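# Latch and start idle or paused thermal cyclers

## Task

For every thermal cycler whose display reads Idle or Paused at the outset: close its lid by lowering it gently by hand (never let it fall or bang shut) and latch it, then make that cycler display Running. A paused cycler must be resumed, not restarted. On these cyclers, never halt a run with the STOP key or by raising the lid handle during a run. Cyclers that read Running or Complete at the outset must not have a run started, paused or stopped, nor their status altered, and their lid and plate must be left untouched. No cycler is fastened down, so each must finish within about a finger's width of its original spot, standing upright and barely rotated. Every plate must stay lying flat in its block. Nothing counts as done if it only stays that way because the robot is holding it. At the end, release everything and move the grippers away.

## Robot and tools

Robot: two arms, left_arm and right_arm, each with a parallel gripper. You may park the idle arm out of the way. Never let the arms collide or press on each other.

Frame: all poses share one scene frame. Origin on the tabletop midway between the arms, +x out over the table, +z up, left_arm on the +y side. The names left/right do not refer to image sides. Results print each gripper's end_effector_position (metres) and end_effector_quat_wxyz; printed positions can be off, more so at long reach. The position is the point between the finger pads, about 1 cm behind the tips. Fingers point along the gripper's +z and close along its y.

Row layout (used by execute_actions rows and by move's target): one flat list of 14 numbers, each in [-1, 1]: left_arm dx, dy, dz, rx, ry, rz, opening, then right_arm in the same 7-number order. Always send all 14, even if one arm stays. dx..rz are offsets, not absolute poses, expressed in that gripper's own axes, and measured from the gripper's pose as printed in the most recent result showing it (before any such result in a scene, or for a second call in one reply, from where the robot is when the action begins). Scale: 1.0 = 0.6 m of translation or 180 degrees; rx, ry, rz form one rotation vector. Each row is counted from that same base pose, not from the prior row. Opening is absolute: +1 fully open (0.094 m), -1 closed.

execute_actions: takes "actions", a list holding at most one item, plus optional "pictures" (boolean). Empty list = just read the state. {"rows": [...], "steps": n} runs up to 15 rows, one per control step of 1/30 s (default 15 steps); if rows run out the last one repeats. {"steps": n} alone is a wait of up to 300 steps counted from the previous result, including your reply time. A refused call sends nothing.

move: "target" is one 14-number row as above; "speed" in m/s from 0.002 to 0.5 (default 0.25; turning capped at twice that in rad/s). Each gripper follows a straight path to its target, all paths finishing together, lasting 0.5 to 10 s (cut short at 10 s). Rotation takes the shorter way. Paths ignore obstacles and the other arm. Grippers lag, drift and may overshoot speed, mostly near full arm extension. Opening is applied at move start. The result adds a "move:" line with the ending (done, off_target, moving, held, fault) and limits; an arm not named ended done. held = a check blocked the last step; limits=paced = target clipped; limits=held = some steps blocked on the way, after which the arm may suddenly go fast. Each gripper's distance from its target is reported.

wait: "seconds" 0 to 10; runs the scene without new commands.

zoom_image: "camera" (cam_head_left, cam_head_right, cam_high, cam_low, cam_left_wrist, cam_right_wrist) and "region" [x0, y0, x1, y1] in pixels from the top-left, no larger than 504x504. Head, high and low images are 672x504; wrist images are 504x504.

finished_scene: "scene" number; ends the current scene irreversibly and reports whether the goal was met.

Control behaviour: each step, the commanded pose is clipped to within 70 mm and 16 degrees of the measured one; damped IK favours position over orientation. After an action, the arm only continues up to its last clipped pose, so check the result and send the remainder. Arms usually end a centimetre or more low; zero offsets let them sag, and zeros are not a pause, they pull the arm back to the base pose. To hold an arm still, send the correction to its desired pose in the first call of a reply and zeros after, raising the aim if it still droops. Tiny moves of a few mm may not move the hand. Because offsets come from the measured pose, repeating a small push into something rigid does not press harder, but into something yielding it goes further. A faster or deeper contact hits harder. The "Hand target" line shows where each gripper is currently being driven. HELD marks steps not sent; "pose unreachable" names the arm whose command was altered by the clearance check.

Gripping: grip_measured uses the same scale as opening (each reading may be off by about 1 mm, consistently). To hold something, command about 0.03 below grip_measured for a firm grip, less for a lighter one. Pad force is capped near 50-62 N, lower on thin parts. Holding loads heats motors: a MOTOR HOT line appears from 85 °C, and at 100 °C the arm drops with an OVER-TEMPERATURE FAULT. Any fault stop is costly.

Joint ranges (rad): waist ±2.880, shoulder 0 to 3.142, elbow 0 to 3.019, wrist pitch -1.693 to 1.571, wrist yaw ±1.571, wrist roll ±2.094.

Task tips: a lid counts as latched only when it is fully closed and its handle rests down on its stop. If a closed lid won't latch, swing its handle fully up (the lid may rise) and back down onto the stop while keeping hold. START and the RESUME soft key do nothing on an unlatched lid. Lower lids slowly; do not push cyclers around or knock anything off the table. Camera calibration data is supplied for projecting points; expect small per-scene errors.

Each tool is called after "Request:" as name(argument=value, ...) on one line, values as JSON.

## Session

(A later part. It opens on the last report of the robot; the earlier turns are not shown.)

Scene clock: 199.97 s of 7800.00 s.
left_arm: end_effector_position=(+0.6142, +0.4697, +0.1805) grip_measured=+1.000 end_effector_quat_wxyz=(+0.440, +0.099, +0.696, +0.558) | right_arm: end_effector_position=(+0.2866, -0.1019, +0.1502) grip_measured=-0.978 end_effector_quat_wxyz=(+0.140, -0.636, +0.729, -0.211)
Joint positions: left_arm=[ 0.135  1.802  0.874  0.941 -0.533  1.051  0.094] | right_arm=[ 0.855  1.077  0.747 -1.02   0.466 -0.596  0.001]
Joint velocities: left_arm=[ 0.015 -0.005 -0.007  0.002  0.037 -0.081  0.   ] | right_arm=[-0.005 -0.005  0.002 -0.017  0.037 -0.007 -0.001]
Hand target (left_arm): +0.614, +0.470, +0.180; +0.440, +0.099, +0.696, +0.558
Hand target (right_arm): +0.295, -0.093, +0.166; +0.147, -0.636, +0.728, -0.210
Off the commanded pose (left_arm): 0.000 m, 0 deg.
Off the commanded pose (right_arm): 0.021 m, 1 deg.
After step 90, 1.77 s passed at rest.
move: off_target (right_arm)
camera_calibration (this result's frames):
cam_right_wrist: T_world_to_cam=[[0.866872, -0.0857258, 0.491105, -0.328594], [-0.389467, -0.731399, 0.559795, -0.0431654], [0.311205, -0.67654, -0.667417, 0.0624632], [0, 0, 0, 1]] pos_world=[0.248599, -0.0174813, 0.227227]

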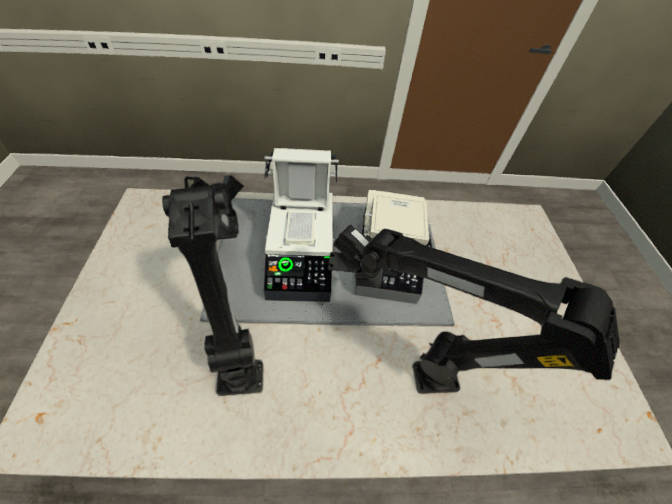

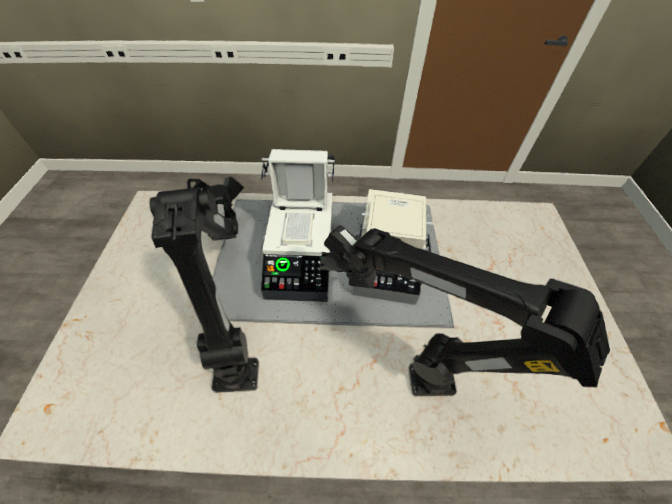

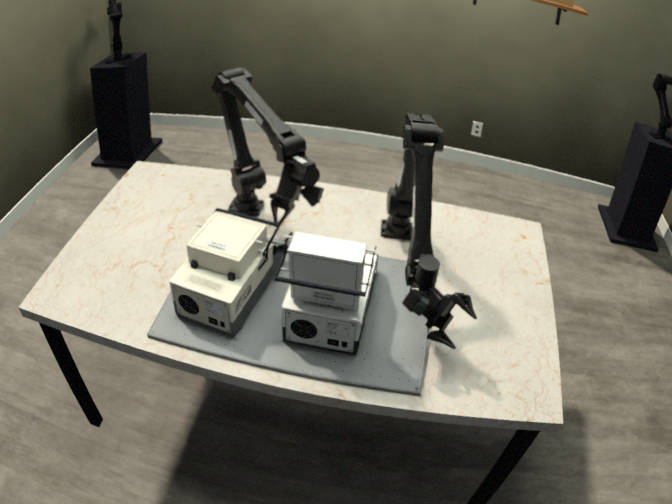

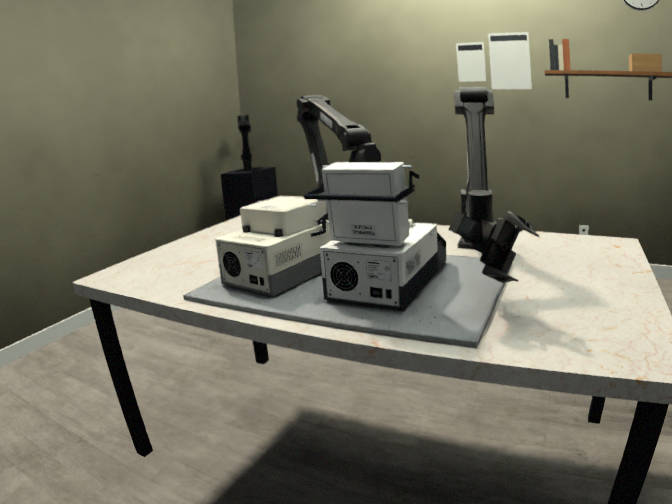

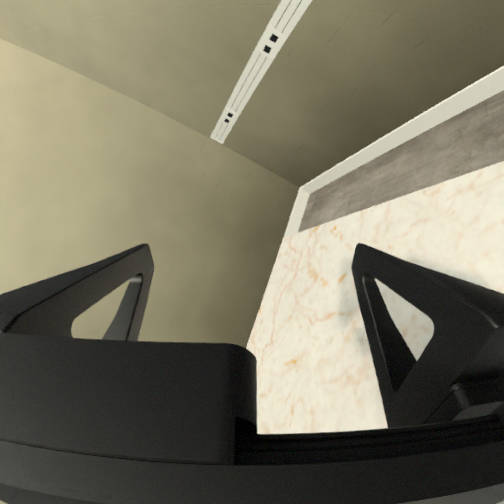

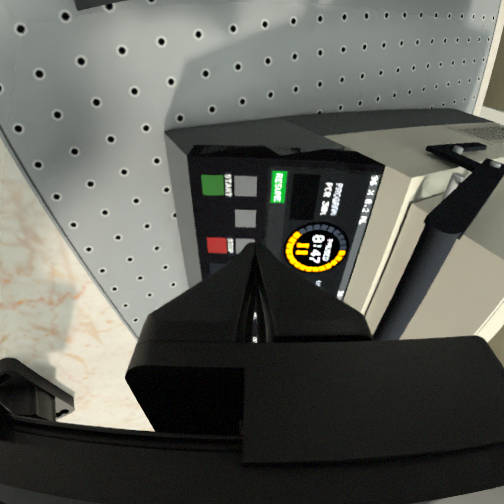

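Request:
move(target=[0,0,0,0,0,0,1, -0.033,0,0.018,0,0,0,-1], speed=0.03)

Scene clock: 212.93 s of 7800.00 s.
left_arm: end_effector_position=(+0.6142, +0.4697, +0.1805) grip_measured=+1.000 end_effector_quat_wxyz=(+0.440, +0.099, +0.696, +0.558) | right_arm: end_effector_position=(+0.2875, -0.0954, +0.1337) grip_measured=-0.978 end_effector_quat_wxyz=(+0.122, -0.643, +0.725, -0.214)
Joint positions: left_arm=[ 0.135  1.802  0.874  0.941 -0.533  1.051  0.094] | right_arm=[ 0.866  1.136  0.747 -1.001  0.466 -0.591  0.001]
Joint velocities: left_arm=[ 0.005 -0.005 -0.027 -0.002 -0.022 -0.007  0.   ] | right_arm=[-0.005 -0.015  0.002 -0.002  0.037 -0.022  0.   ]
Hand target (left_arm): +0.614, +0.470, +0.180; +0.440, +0.099, +0.696, +0.558
Hand target (right_arm): +0.294, -0.084, +0.140; +0.140, -0.637, +0.729, -0.211
Off the commanded pose (left_arm): 0.000 m, 0 deg.
Off the commanded pose (right_arm): 0.015 m, 2 deg.
After step 90, 8.97 s passed at rest.
move: off_target (right_arm)
camera_calibration (this result's frames):
cam_right_wrist: T_world_to_cam=[[0.879123, -0.0663986, 0.471946, -0.319884], [-0.371063, -0.716794, 0.590355, -0.0368023], [0.29909, -0.694116, -0.654788, 0.0556009], [0, 0, 0, 1]] pos_world=[0.250932, -0.00902608, 0.209101]

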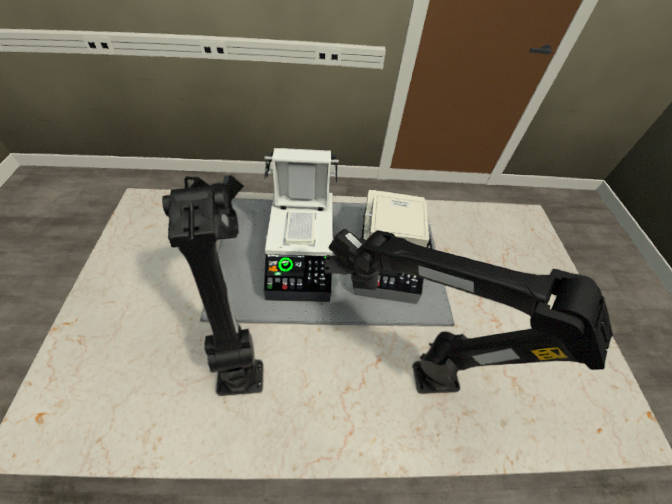

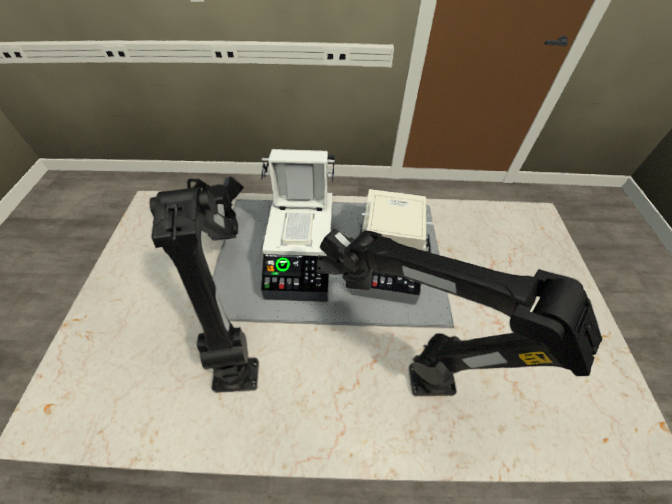

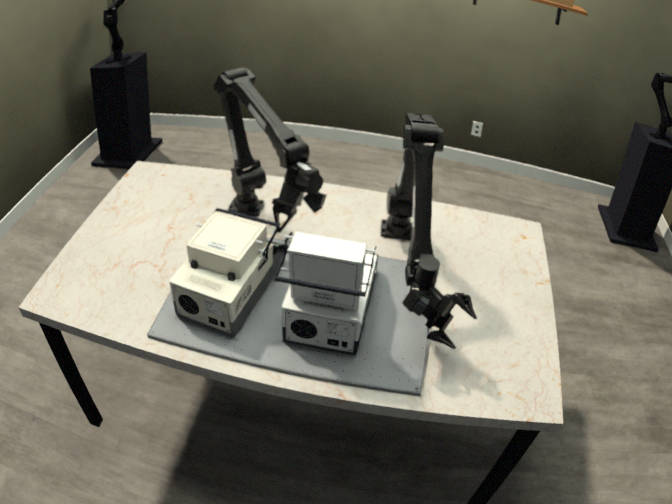

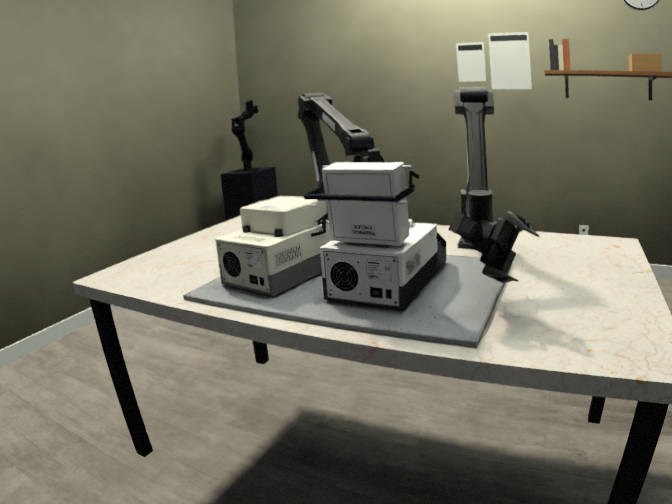

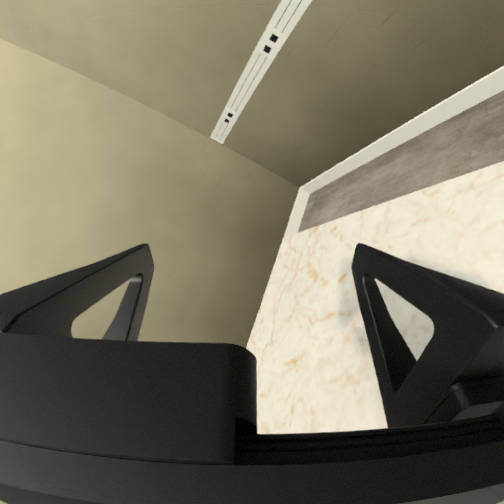

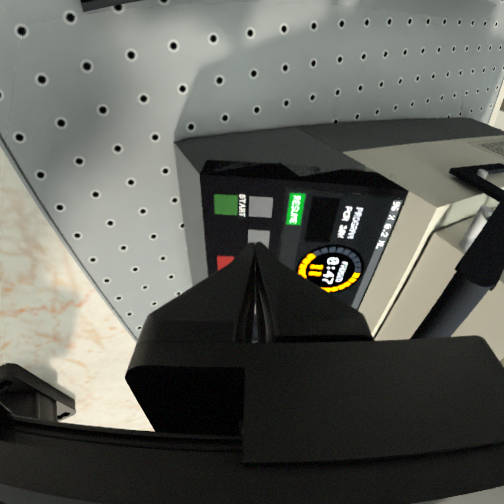

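Request:
move(target=[0,0,0,0,0,0,1, -0.035,-0.005,0.04,0,0,0,-1], speed=0.03)

Scene clock: 219.53 s of 7800.00 s.
left_arm: end_effector_position=(+0.6142, +0.4697, +0.1805) grip_measured=+1.000 end_effector_quat_wxyz=(+0.440, +0.099, +0.696, +0.558) | right_arm: end_effector_position=(+0.2962, -0.0844, +0.1104) grip_measured=-0.978 end_effector_quat_wxyz=(+0.113, -0.645, +0.724, -0.215)
Joint positions: left_arm=[ 0.135  1.802  0.874  0.941 -0.533  1.051  0.094] | right_arm=[ 0.866  1.221  0.747 -0.935  0.466 -0.59   0.001]
Joint velocities: left_arm=[-0.005  0.005 -0.007 -0.007 -0.007  0.022  0.   ] | right_arm=[ 0.005  0.005 -0.017  0.022  0.022 -0.022  0.   ]
Hand target (left_arm): +0.614, +0.470, +0.180; +0.440, +0.099, +0.696, +0.558
Hand target (right_arm): +0.303, -0.078, +0.112; +0.122, -0.643, +0.725, -0.214
Off the commanded pose (left_arm): 0.000 m, 0 deg.
Off the commanded pose (right_arm): 0.010 m, 1 deg.
After step 90, 2.27 s passed at rest.
move: done
camera_calibration (this result's frames):
cam_right_wrist: T_world_to_cam=[[0.884701, -0.0596371, 0.462329, -0.315803], [-0.364136, -0.707637, 0.605521, -0.0149072], [0.29105, -0.704055, -0.647763, 0.0461574], [0, 0, 0, 1]] pos_world=[0.260529, 0.0031149, 0.184931]

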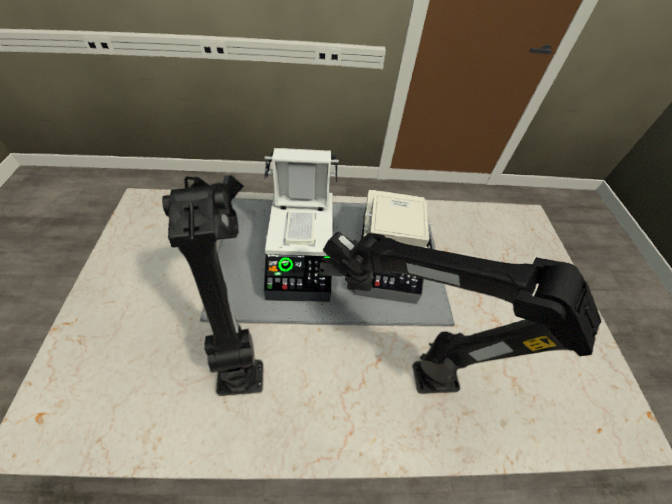

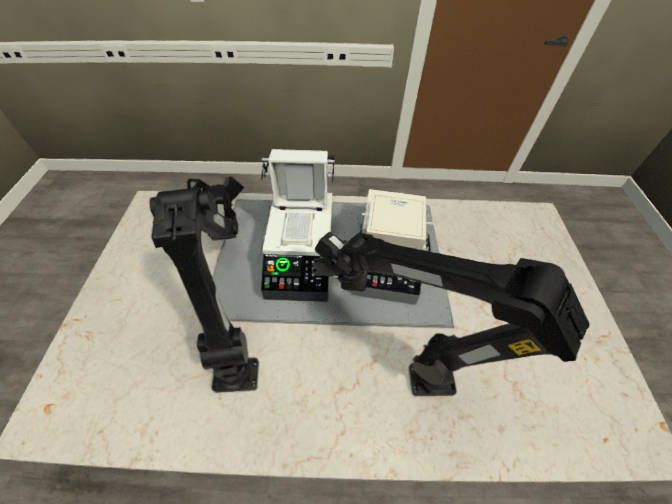

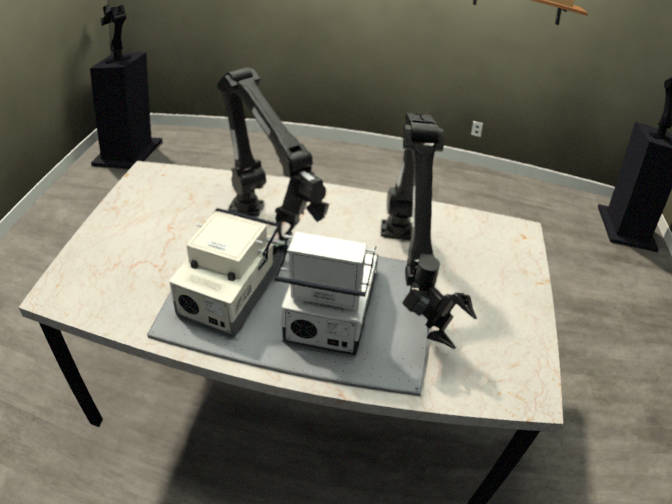

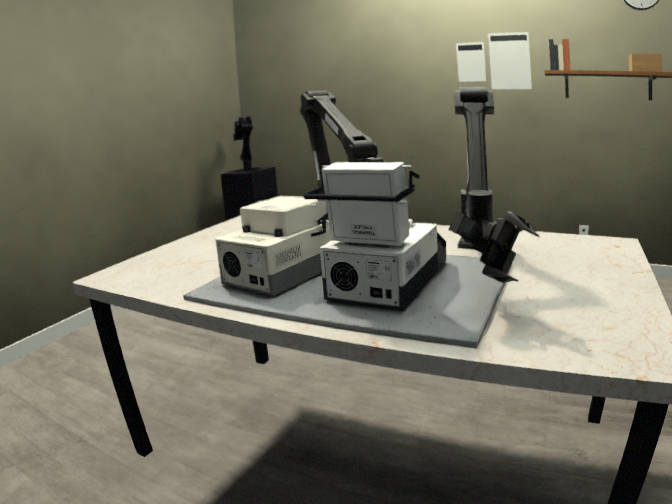

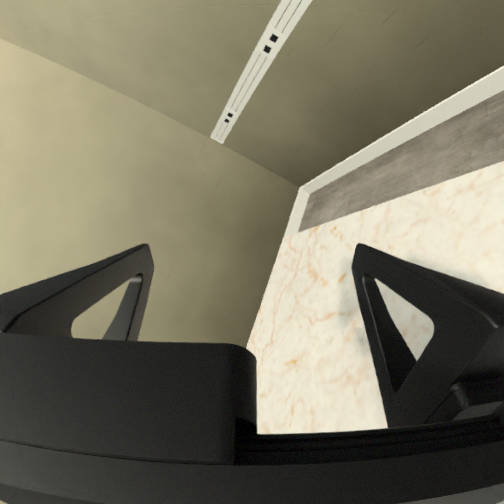

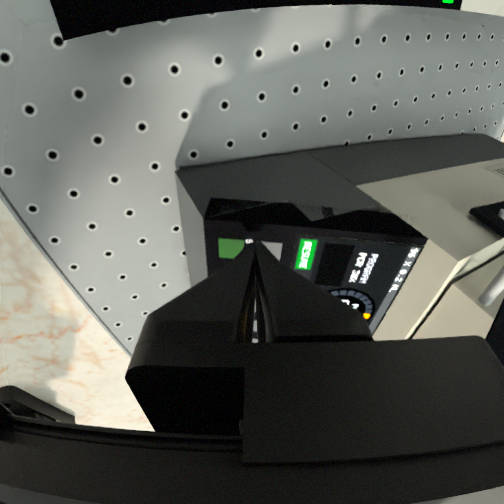

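Request:
move(target=[0,0,0,0,0,0,1, -0.012,-0.012,0.032,0,0,0,-1], speed=0.02)

Scene clock: 229.23 s of 7800.00 s.
left_arm: end_effector_position=(+0.6142, +0.4697, +0.1805) grip_measured=+1.000 end_effector_quat_wxyz=(+0.440, +0.099, +0.696, +0.558) | right_arm: end_effector_position=(+0.3050, -0.0832, +0.1008) grip_measured=-0.978 end_effector_quat_wxyz=(+0.111, -0.644, +0.725, -0.216)
Joint positions: left_arm=[ 0.135  1.802  0.874  0.941 -0.533  1.051  0.094] | right_arm=[ 0.847  1.256  0.747 -0.896  0.465 -0.608  0.001]
Joint velocities: left_arm=[ 0.005  0.005 -0.002 -0.017 -0.037 -0.081  0.   ] | right_arm=[-0.015 -0.024  0.017 -0.012  0.022 -0.007  0.001]
Hand target (left_arm): +0.614, +0.470, +0.180; +0.440, +0.099, +0.696, +0.558
Hand target (right_arm): +0.312, -0.081, +0.096; +0.113, -0.645, +0.724, -0.215
Off the commanded pose (left_arm): 0.000 m, 0 deg.
Off the commanded pose (right_arm): 0.009 m, 0 deg.
After step 90, 5.40 s passed at rest.
move: done
camera_calibration (this result's frames):
cam_right_wrist: T_world_to_cam=[[0.885075, -0.0605877, 0.461489, -0.319196], [-0.365546, -0.704252, 0.60861, -0.00466779], [0.28813, -0.70736, -0.645463, 0.0386249], [0, 0, 0, 1]] pos_world=[0.269677, 0.00469505, 0.175077]

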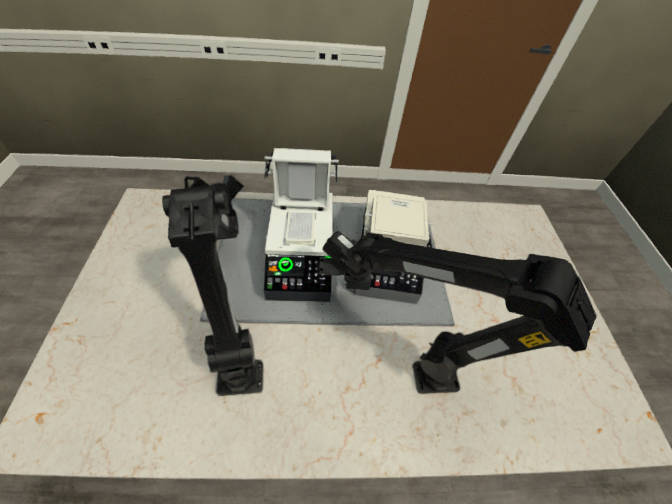

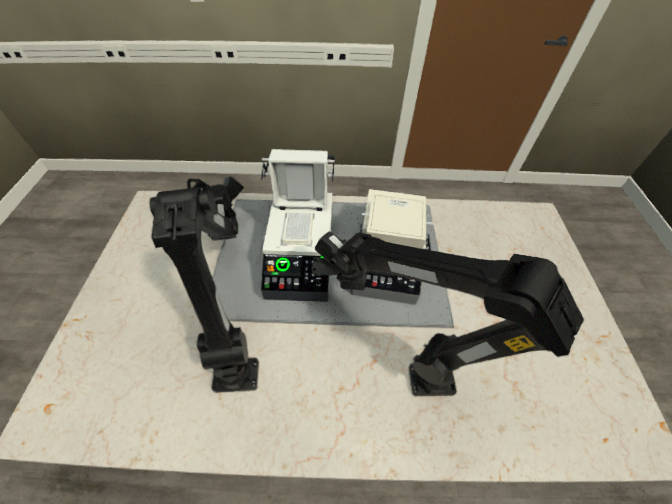

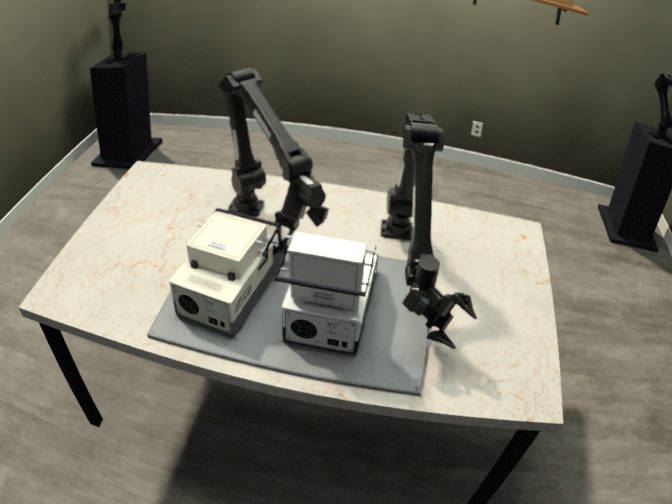

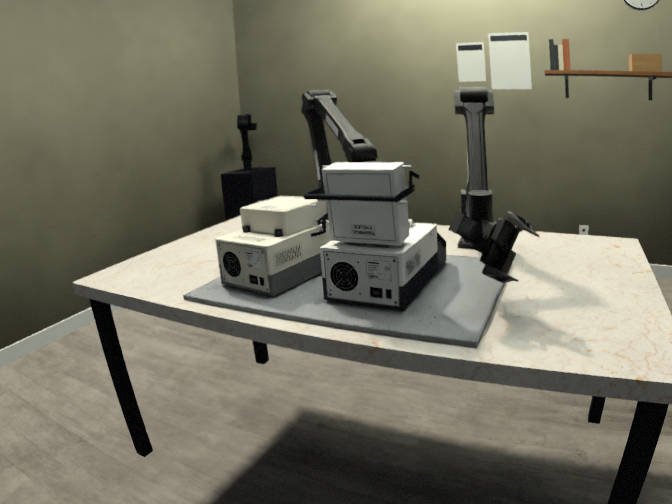

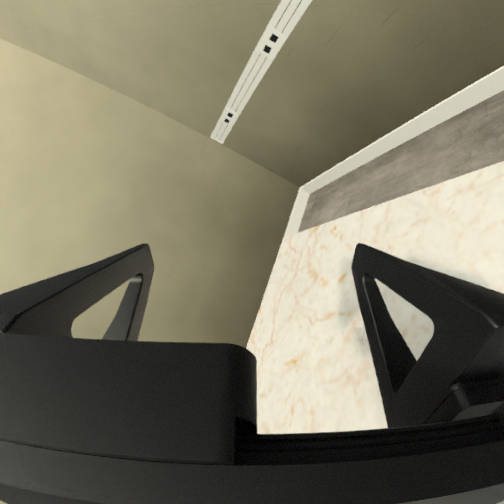

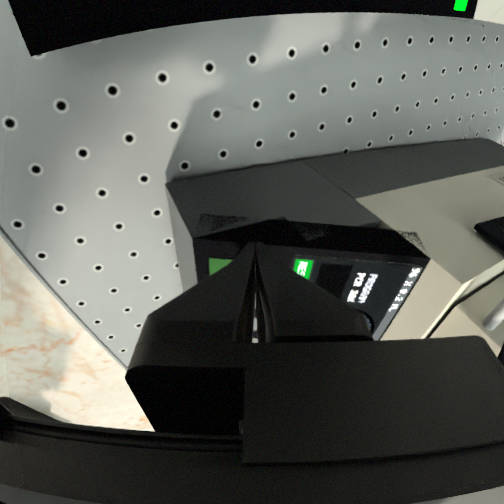

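Request:
move(target=[0,0,0,0,0,0,1, 0.002,0.0,0.04,0,0,0,-1], speed=0.02)

Scene clock: 234.40 s of 7800.00 s.
left_arm: end_effector_position=(+0.6142, +0.4697, +0.1805) grip_measured=+1.000 end_effector_quat_wxyz=(+0.440, +0.099, +0.696, +0.558) | right_arm: end_effector_position=(+0.3075, -0.0797, +0.1004) grip_measured=-0.978 end_effector_quat_wxyz=(+0.121, -0.648, +0.720, -0.215)
Joint positions: left_arm=[ 0.135  1.802  0.874  0.941 -0.533  1.051  0.094] | right_arm=[ 0.847  1.255  0.742 -0.868  0.463 -0.626  0.001]
Joint velocities: left_arm=[-0.005 -0.015 -0.007  0.007 -0.007 -0.007  0.   ] | right_arm=[-0.024 -0.005  0.012  0.007  0.037  0.022 -0.   ]
Hand target (left_arm): +0.614, +0.470, +0.180; +0.440, +0.099, +0.696, +0.558
Hand target (right_arm): +0.313, -0.089, +0.081; +0.110, -0.644, +0.725, -0.216
Off the commanded pose (left_arm): 0.000 m, 0 deg.
Off the commanded pose (right_arm): 0.024 m, 1 deg.
After step 90, 0.73 s passed at rest.
move: off_target (right_arm)
camera_calibration (this result's frames):
cam_right_wrist: T_world_to_cam=[[0.880686, -0.0521236, 0.470824, -0.319965], [-0.360929, -0.717558, 0.595686, -0.00218529], [0.306794, -0.694546, -0.650756, 0.0359808], [0, 0, 0, 1]] pos_world=[0.269962, 0.0067445, 0.175364]

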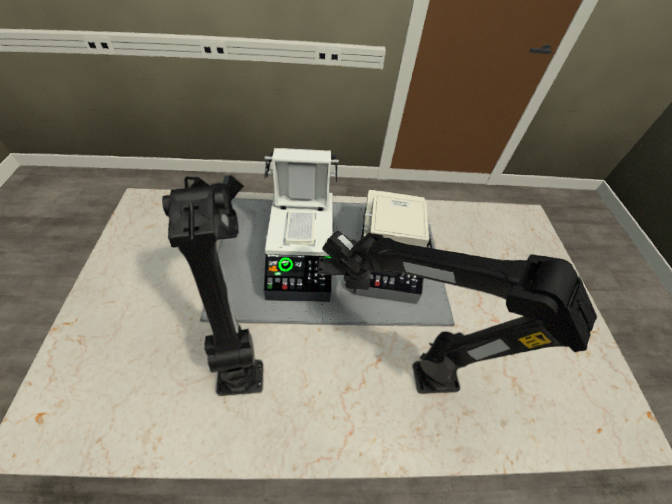

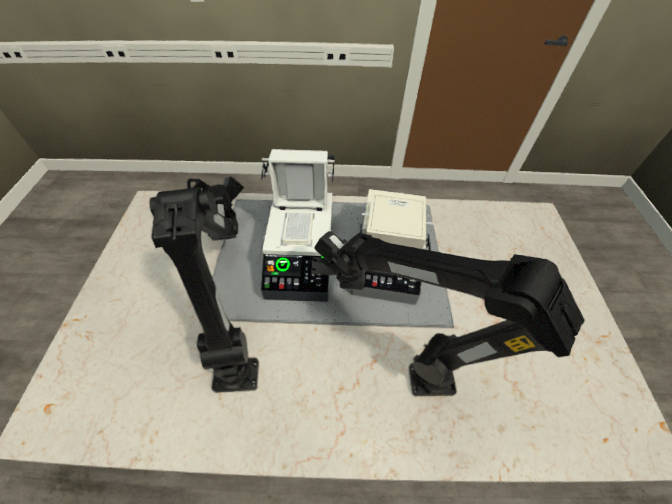

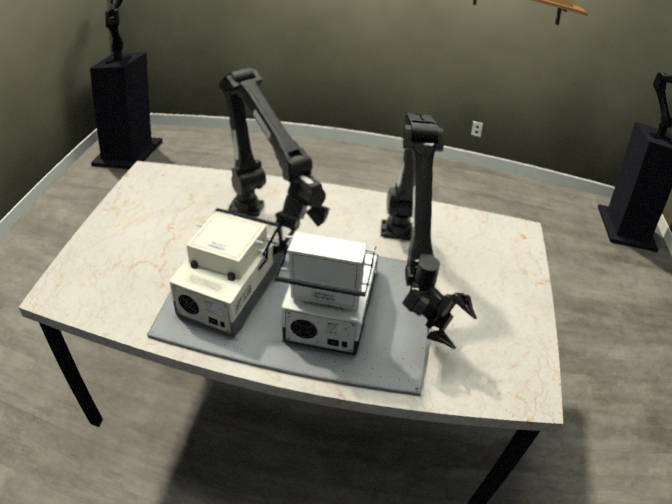

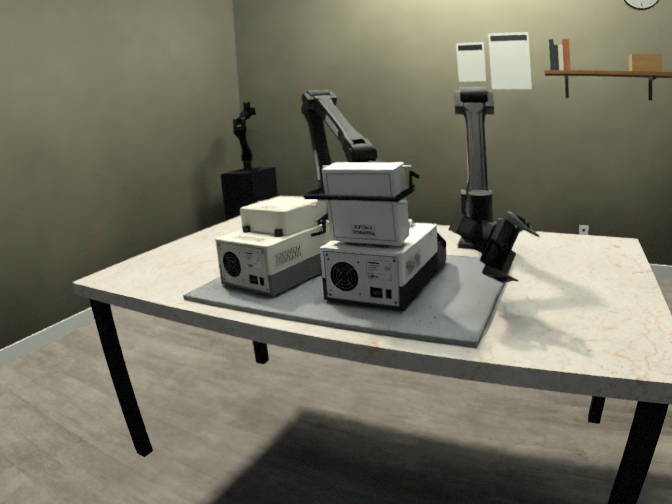

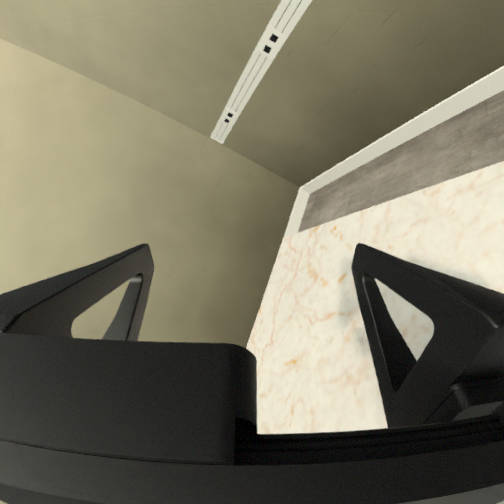

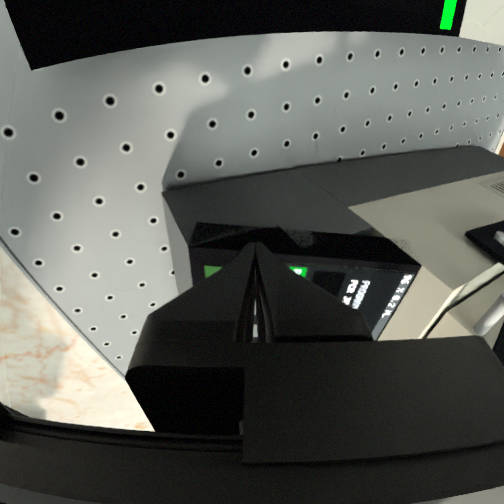

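Request:
move(target=[0,0,0,0,0,0,1, 0,0,-0.04,0,0,0,-1], speed=0.05)

Request:
move(target=[0,0,0,0,0,0,1, 0.015,-0.02,0,0,0,0,-1], speed=0.05)

Scene clock: 243.73 s of 7800.00 s.
left_arm: end_effector_position=(+0.6142, +0.4697, +0.1805) grip_measured=+1.000 end_effector_quat_wxyz=(+0.440, +0.099, +0.696, +0.558) | right_arm: end_effector_position=(+0.2936, -0.0840, +0.1087) grip_measured=-0.978 end_effector_quat_wxyz=(+0.110, -0.654, +0.717, -0.216)
Joint positions: left_arm=[ 0.135  1.802  0.874  0.941 -0.533  1.051  0.094] | right_arm=[ 0.872  1.221  0.742 -0.935  0.465 -0.607  0.001]
Joint velocities: left_arm=[-0.005  0.005 -0.007 -0.012 -0.022  0.022  0.   ] | right_arm=[ 0.005 -0.005 -0.012  0.017 -0.066  0.051 -0.001]
Hand target (left_arm): +0.614, +0.470, +0.180; +0.440, +0.099, +0.696, +0.558
Hand target (right_arm): +0.297, -0.076, +0.122; +0.121, -0.648, +0.720, -0.214
Off the commanded pose (left_arm): 0.000 m, 0 deg.
Off the commanded pose (right_arm): 0.015 m, 1 deg.
After step 90, 5.57 s passed at rest.
move: off_target (right_arm)
camera_calibration (this result's frames):
cam_right_wrist: T_world_to_cam=[[0.888211, -0.0365948, 0.457976, -0.311358], [-0.345893, -0.709346, 0.614155, -0.0210081], [0.302388, -0.70391, -0.642707, 0.0422395], [0, 0, 0, 1]] pos_world=[0.256512, 0.00343672, 0.182644]

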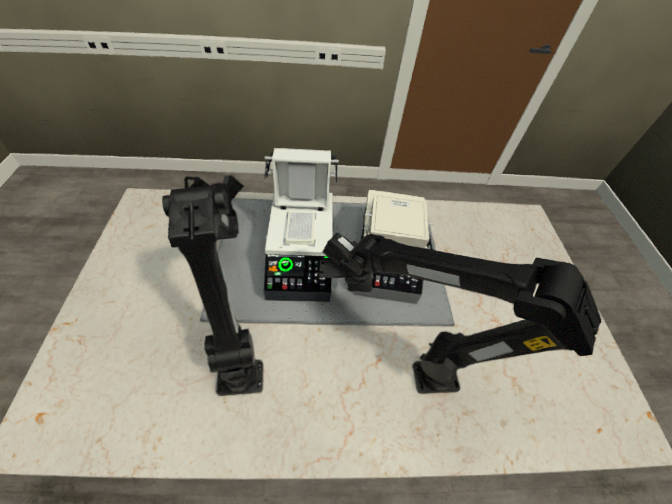

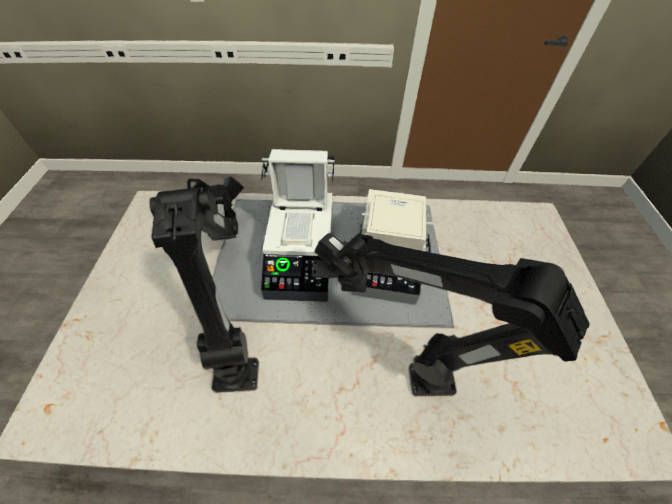

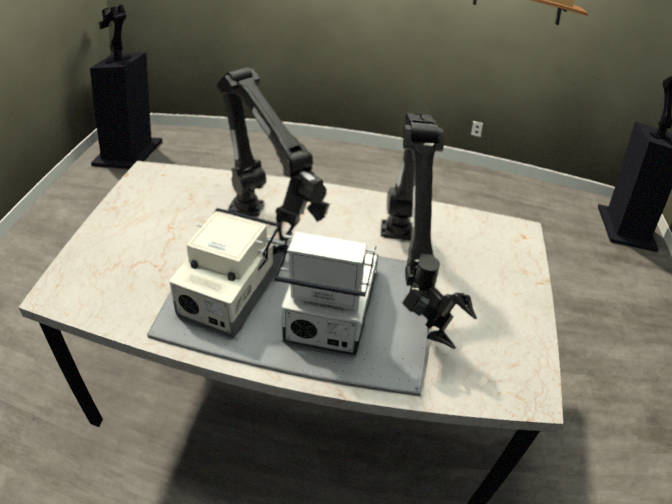

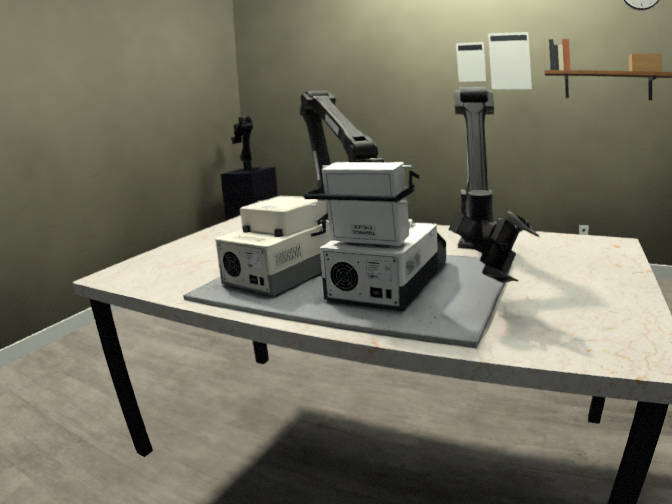

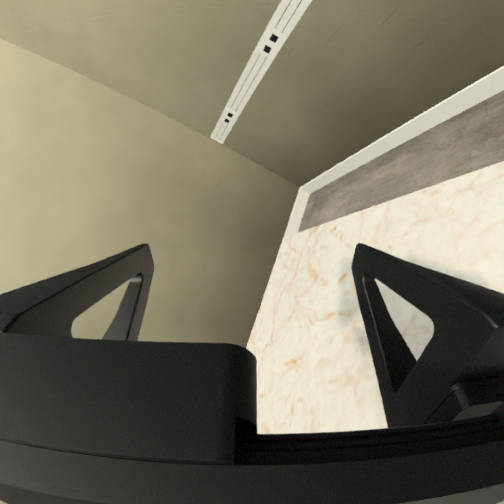

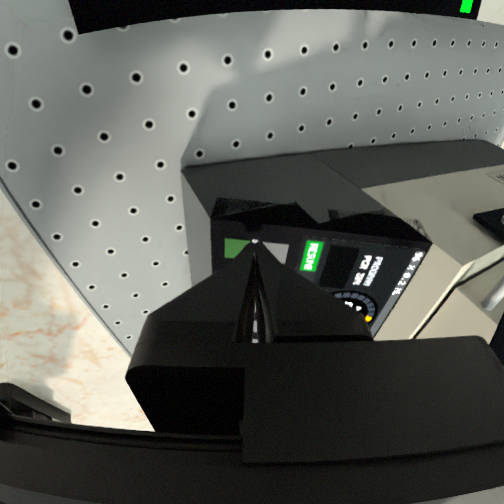

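Scene clock: 244.47 s of 7800.00 s.
left_arm: end_effector_position=(+0.6142, +0.4697, +0.1805) grip_measured=+1.000 end_effector_quat_wxyz=(+0.440, +0.099, +0.696, +0.558) | right_arm: end_effector_position=(+0.3010, -0.0935, +0.1107) grip_measured=-0.978 end_effector_quat_wxyz=(+0.106, -0.651, +0.719, -0.217)
Joint positions: left_arm=[ 0.135  1.802  0.874  0.941 -0.533  1.051  0.094] | right_arm=[ 0.835  1.213  0.742 -0.935  0.462 -0.637  0.001]
Joint velocities: left_arm=[-0.005  0.005 -0.002 -0.012 -0.022 -0.051  0.   ] | right_arm=[-0.005  0.005 -0.002 -0.007 -0.007  0.022 -0.   ]
Hand target (left_arm): +0.614, +0.470, +0.180; +0.440, +0.099, +0.696, +0.558
Hand target (right_arm): +0.303, -0.094, +0.115; +0.110, -0.654, +0.717, -0.216
Off the commanded pose (left_arm): 0.000 m, 0 deg.
Off the commanded pose (right_arm): 0.005 m, 1 deg.
move: done
camera_calibration (this result's frames):
cam_right_wrist: T_world_to_cam=[[0.889322, -0.0424909, 0.455303, -0.319791], [-0.350598, -0.702584, 0.619239, -0.024856], [0.293577, -0.710331, -0.639721, 0.0363505], [0, 0, 0, 1]] pos_world=[0.265011, -0.00523082, 0.184247]

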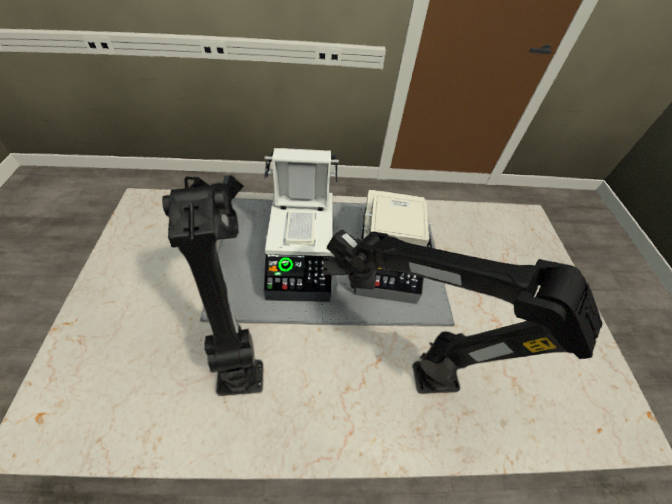

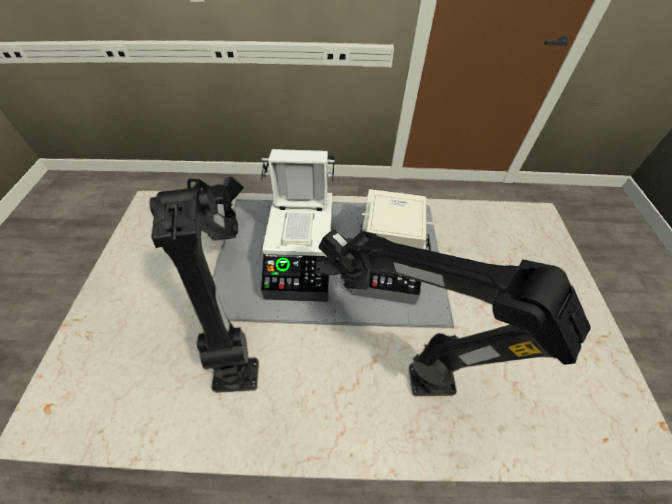

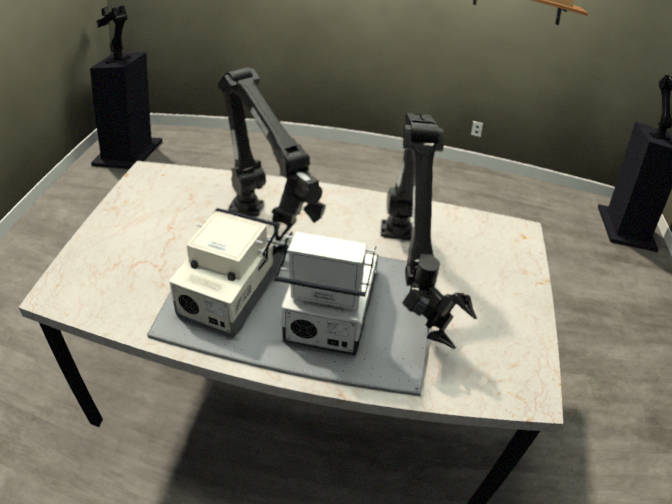

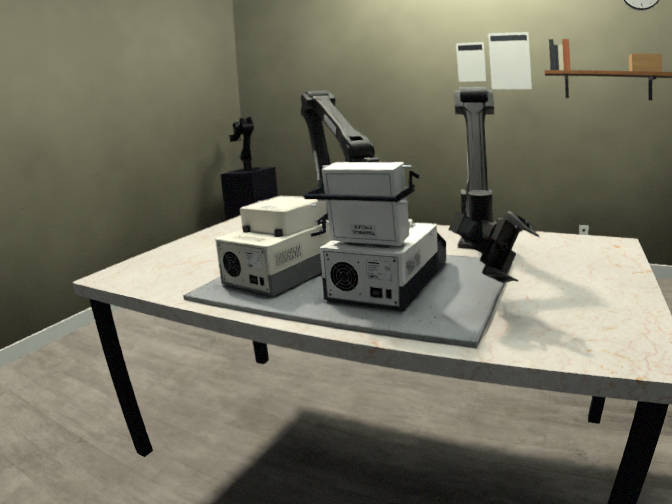

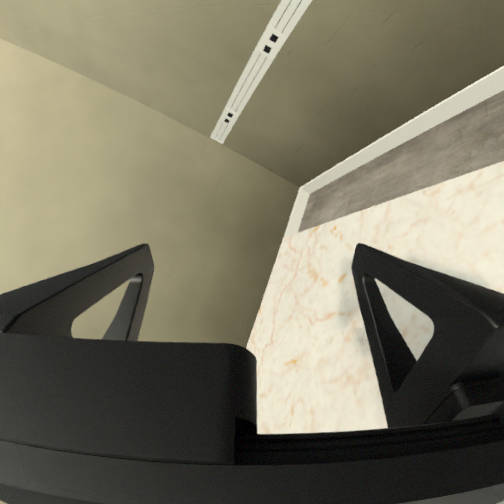

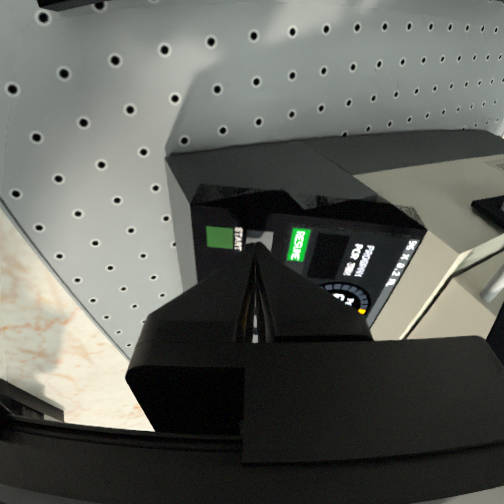

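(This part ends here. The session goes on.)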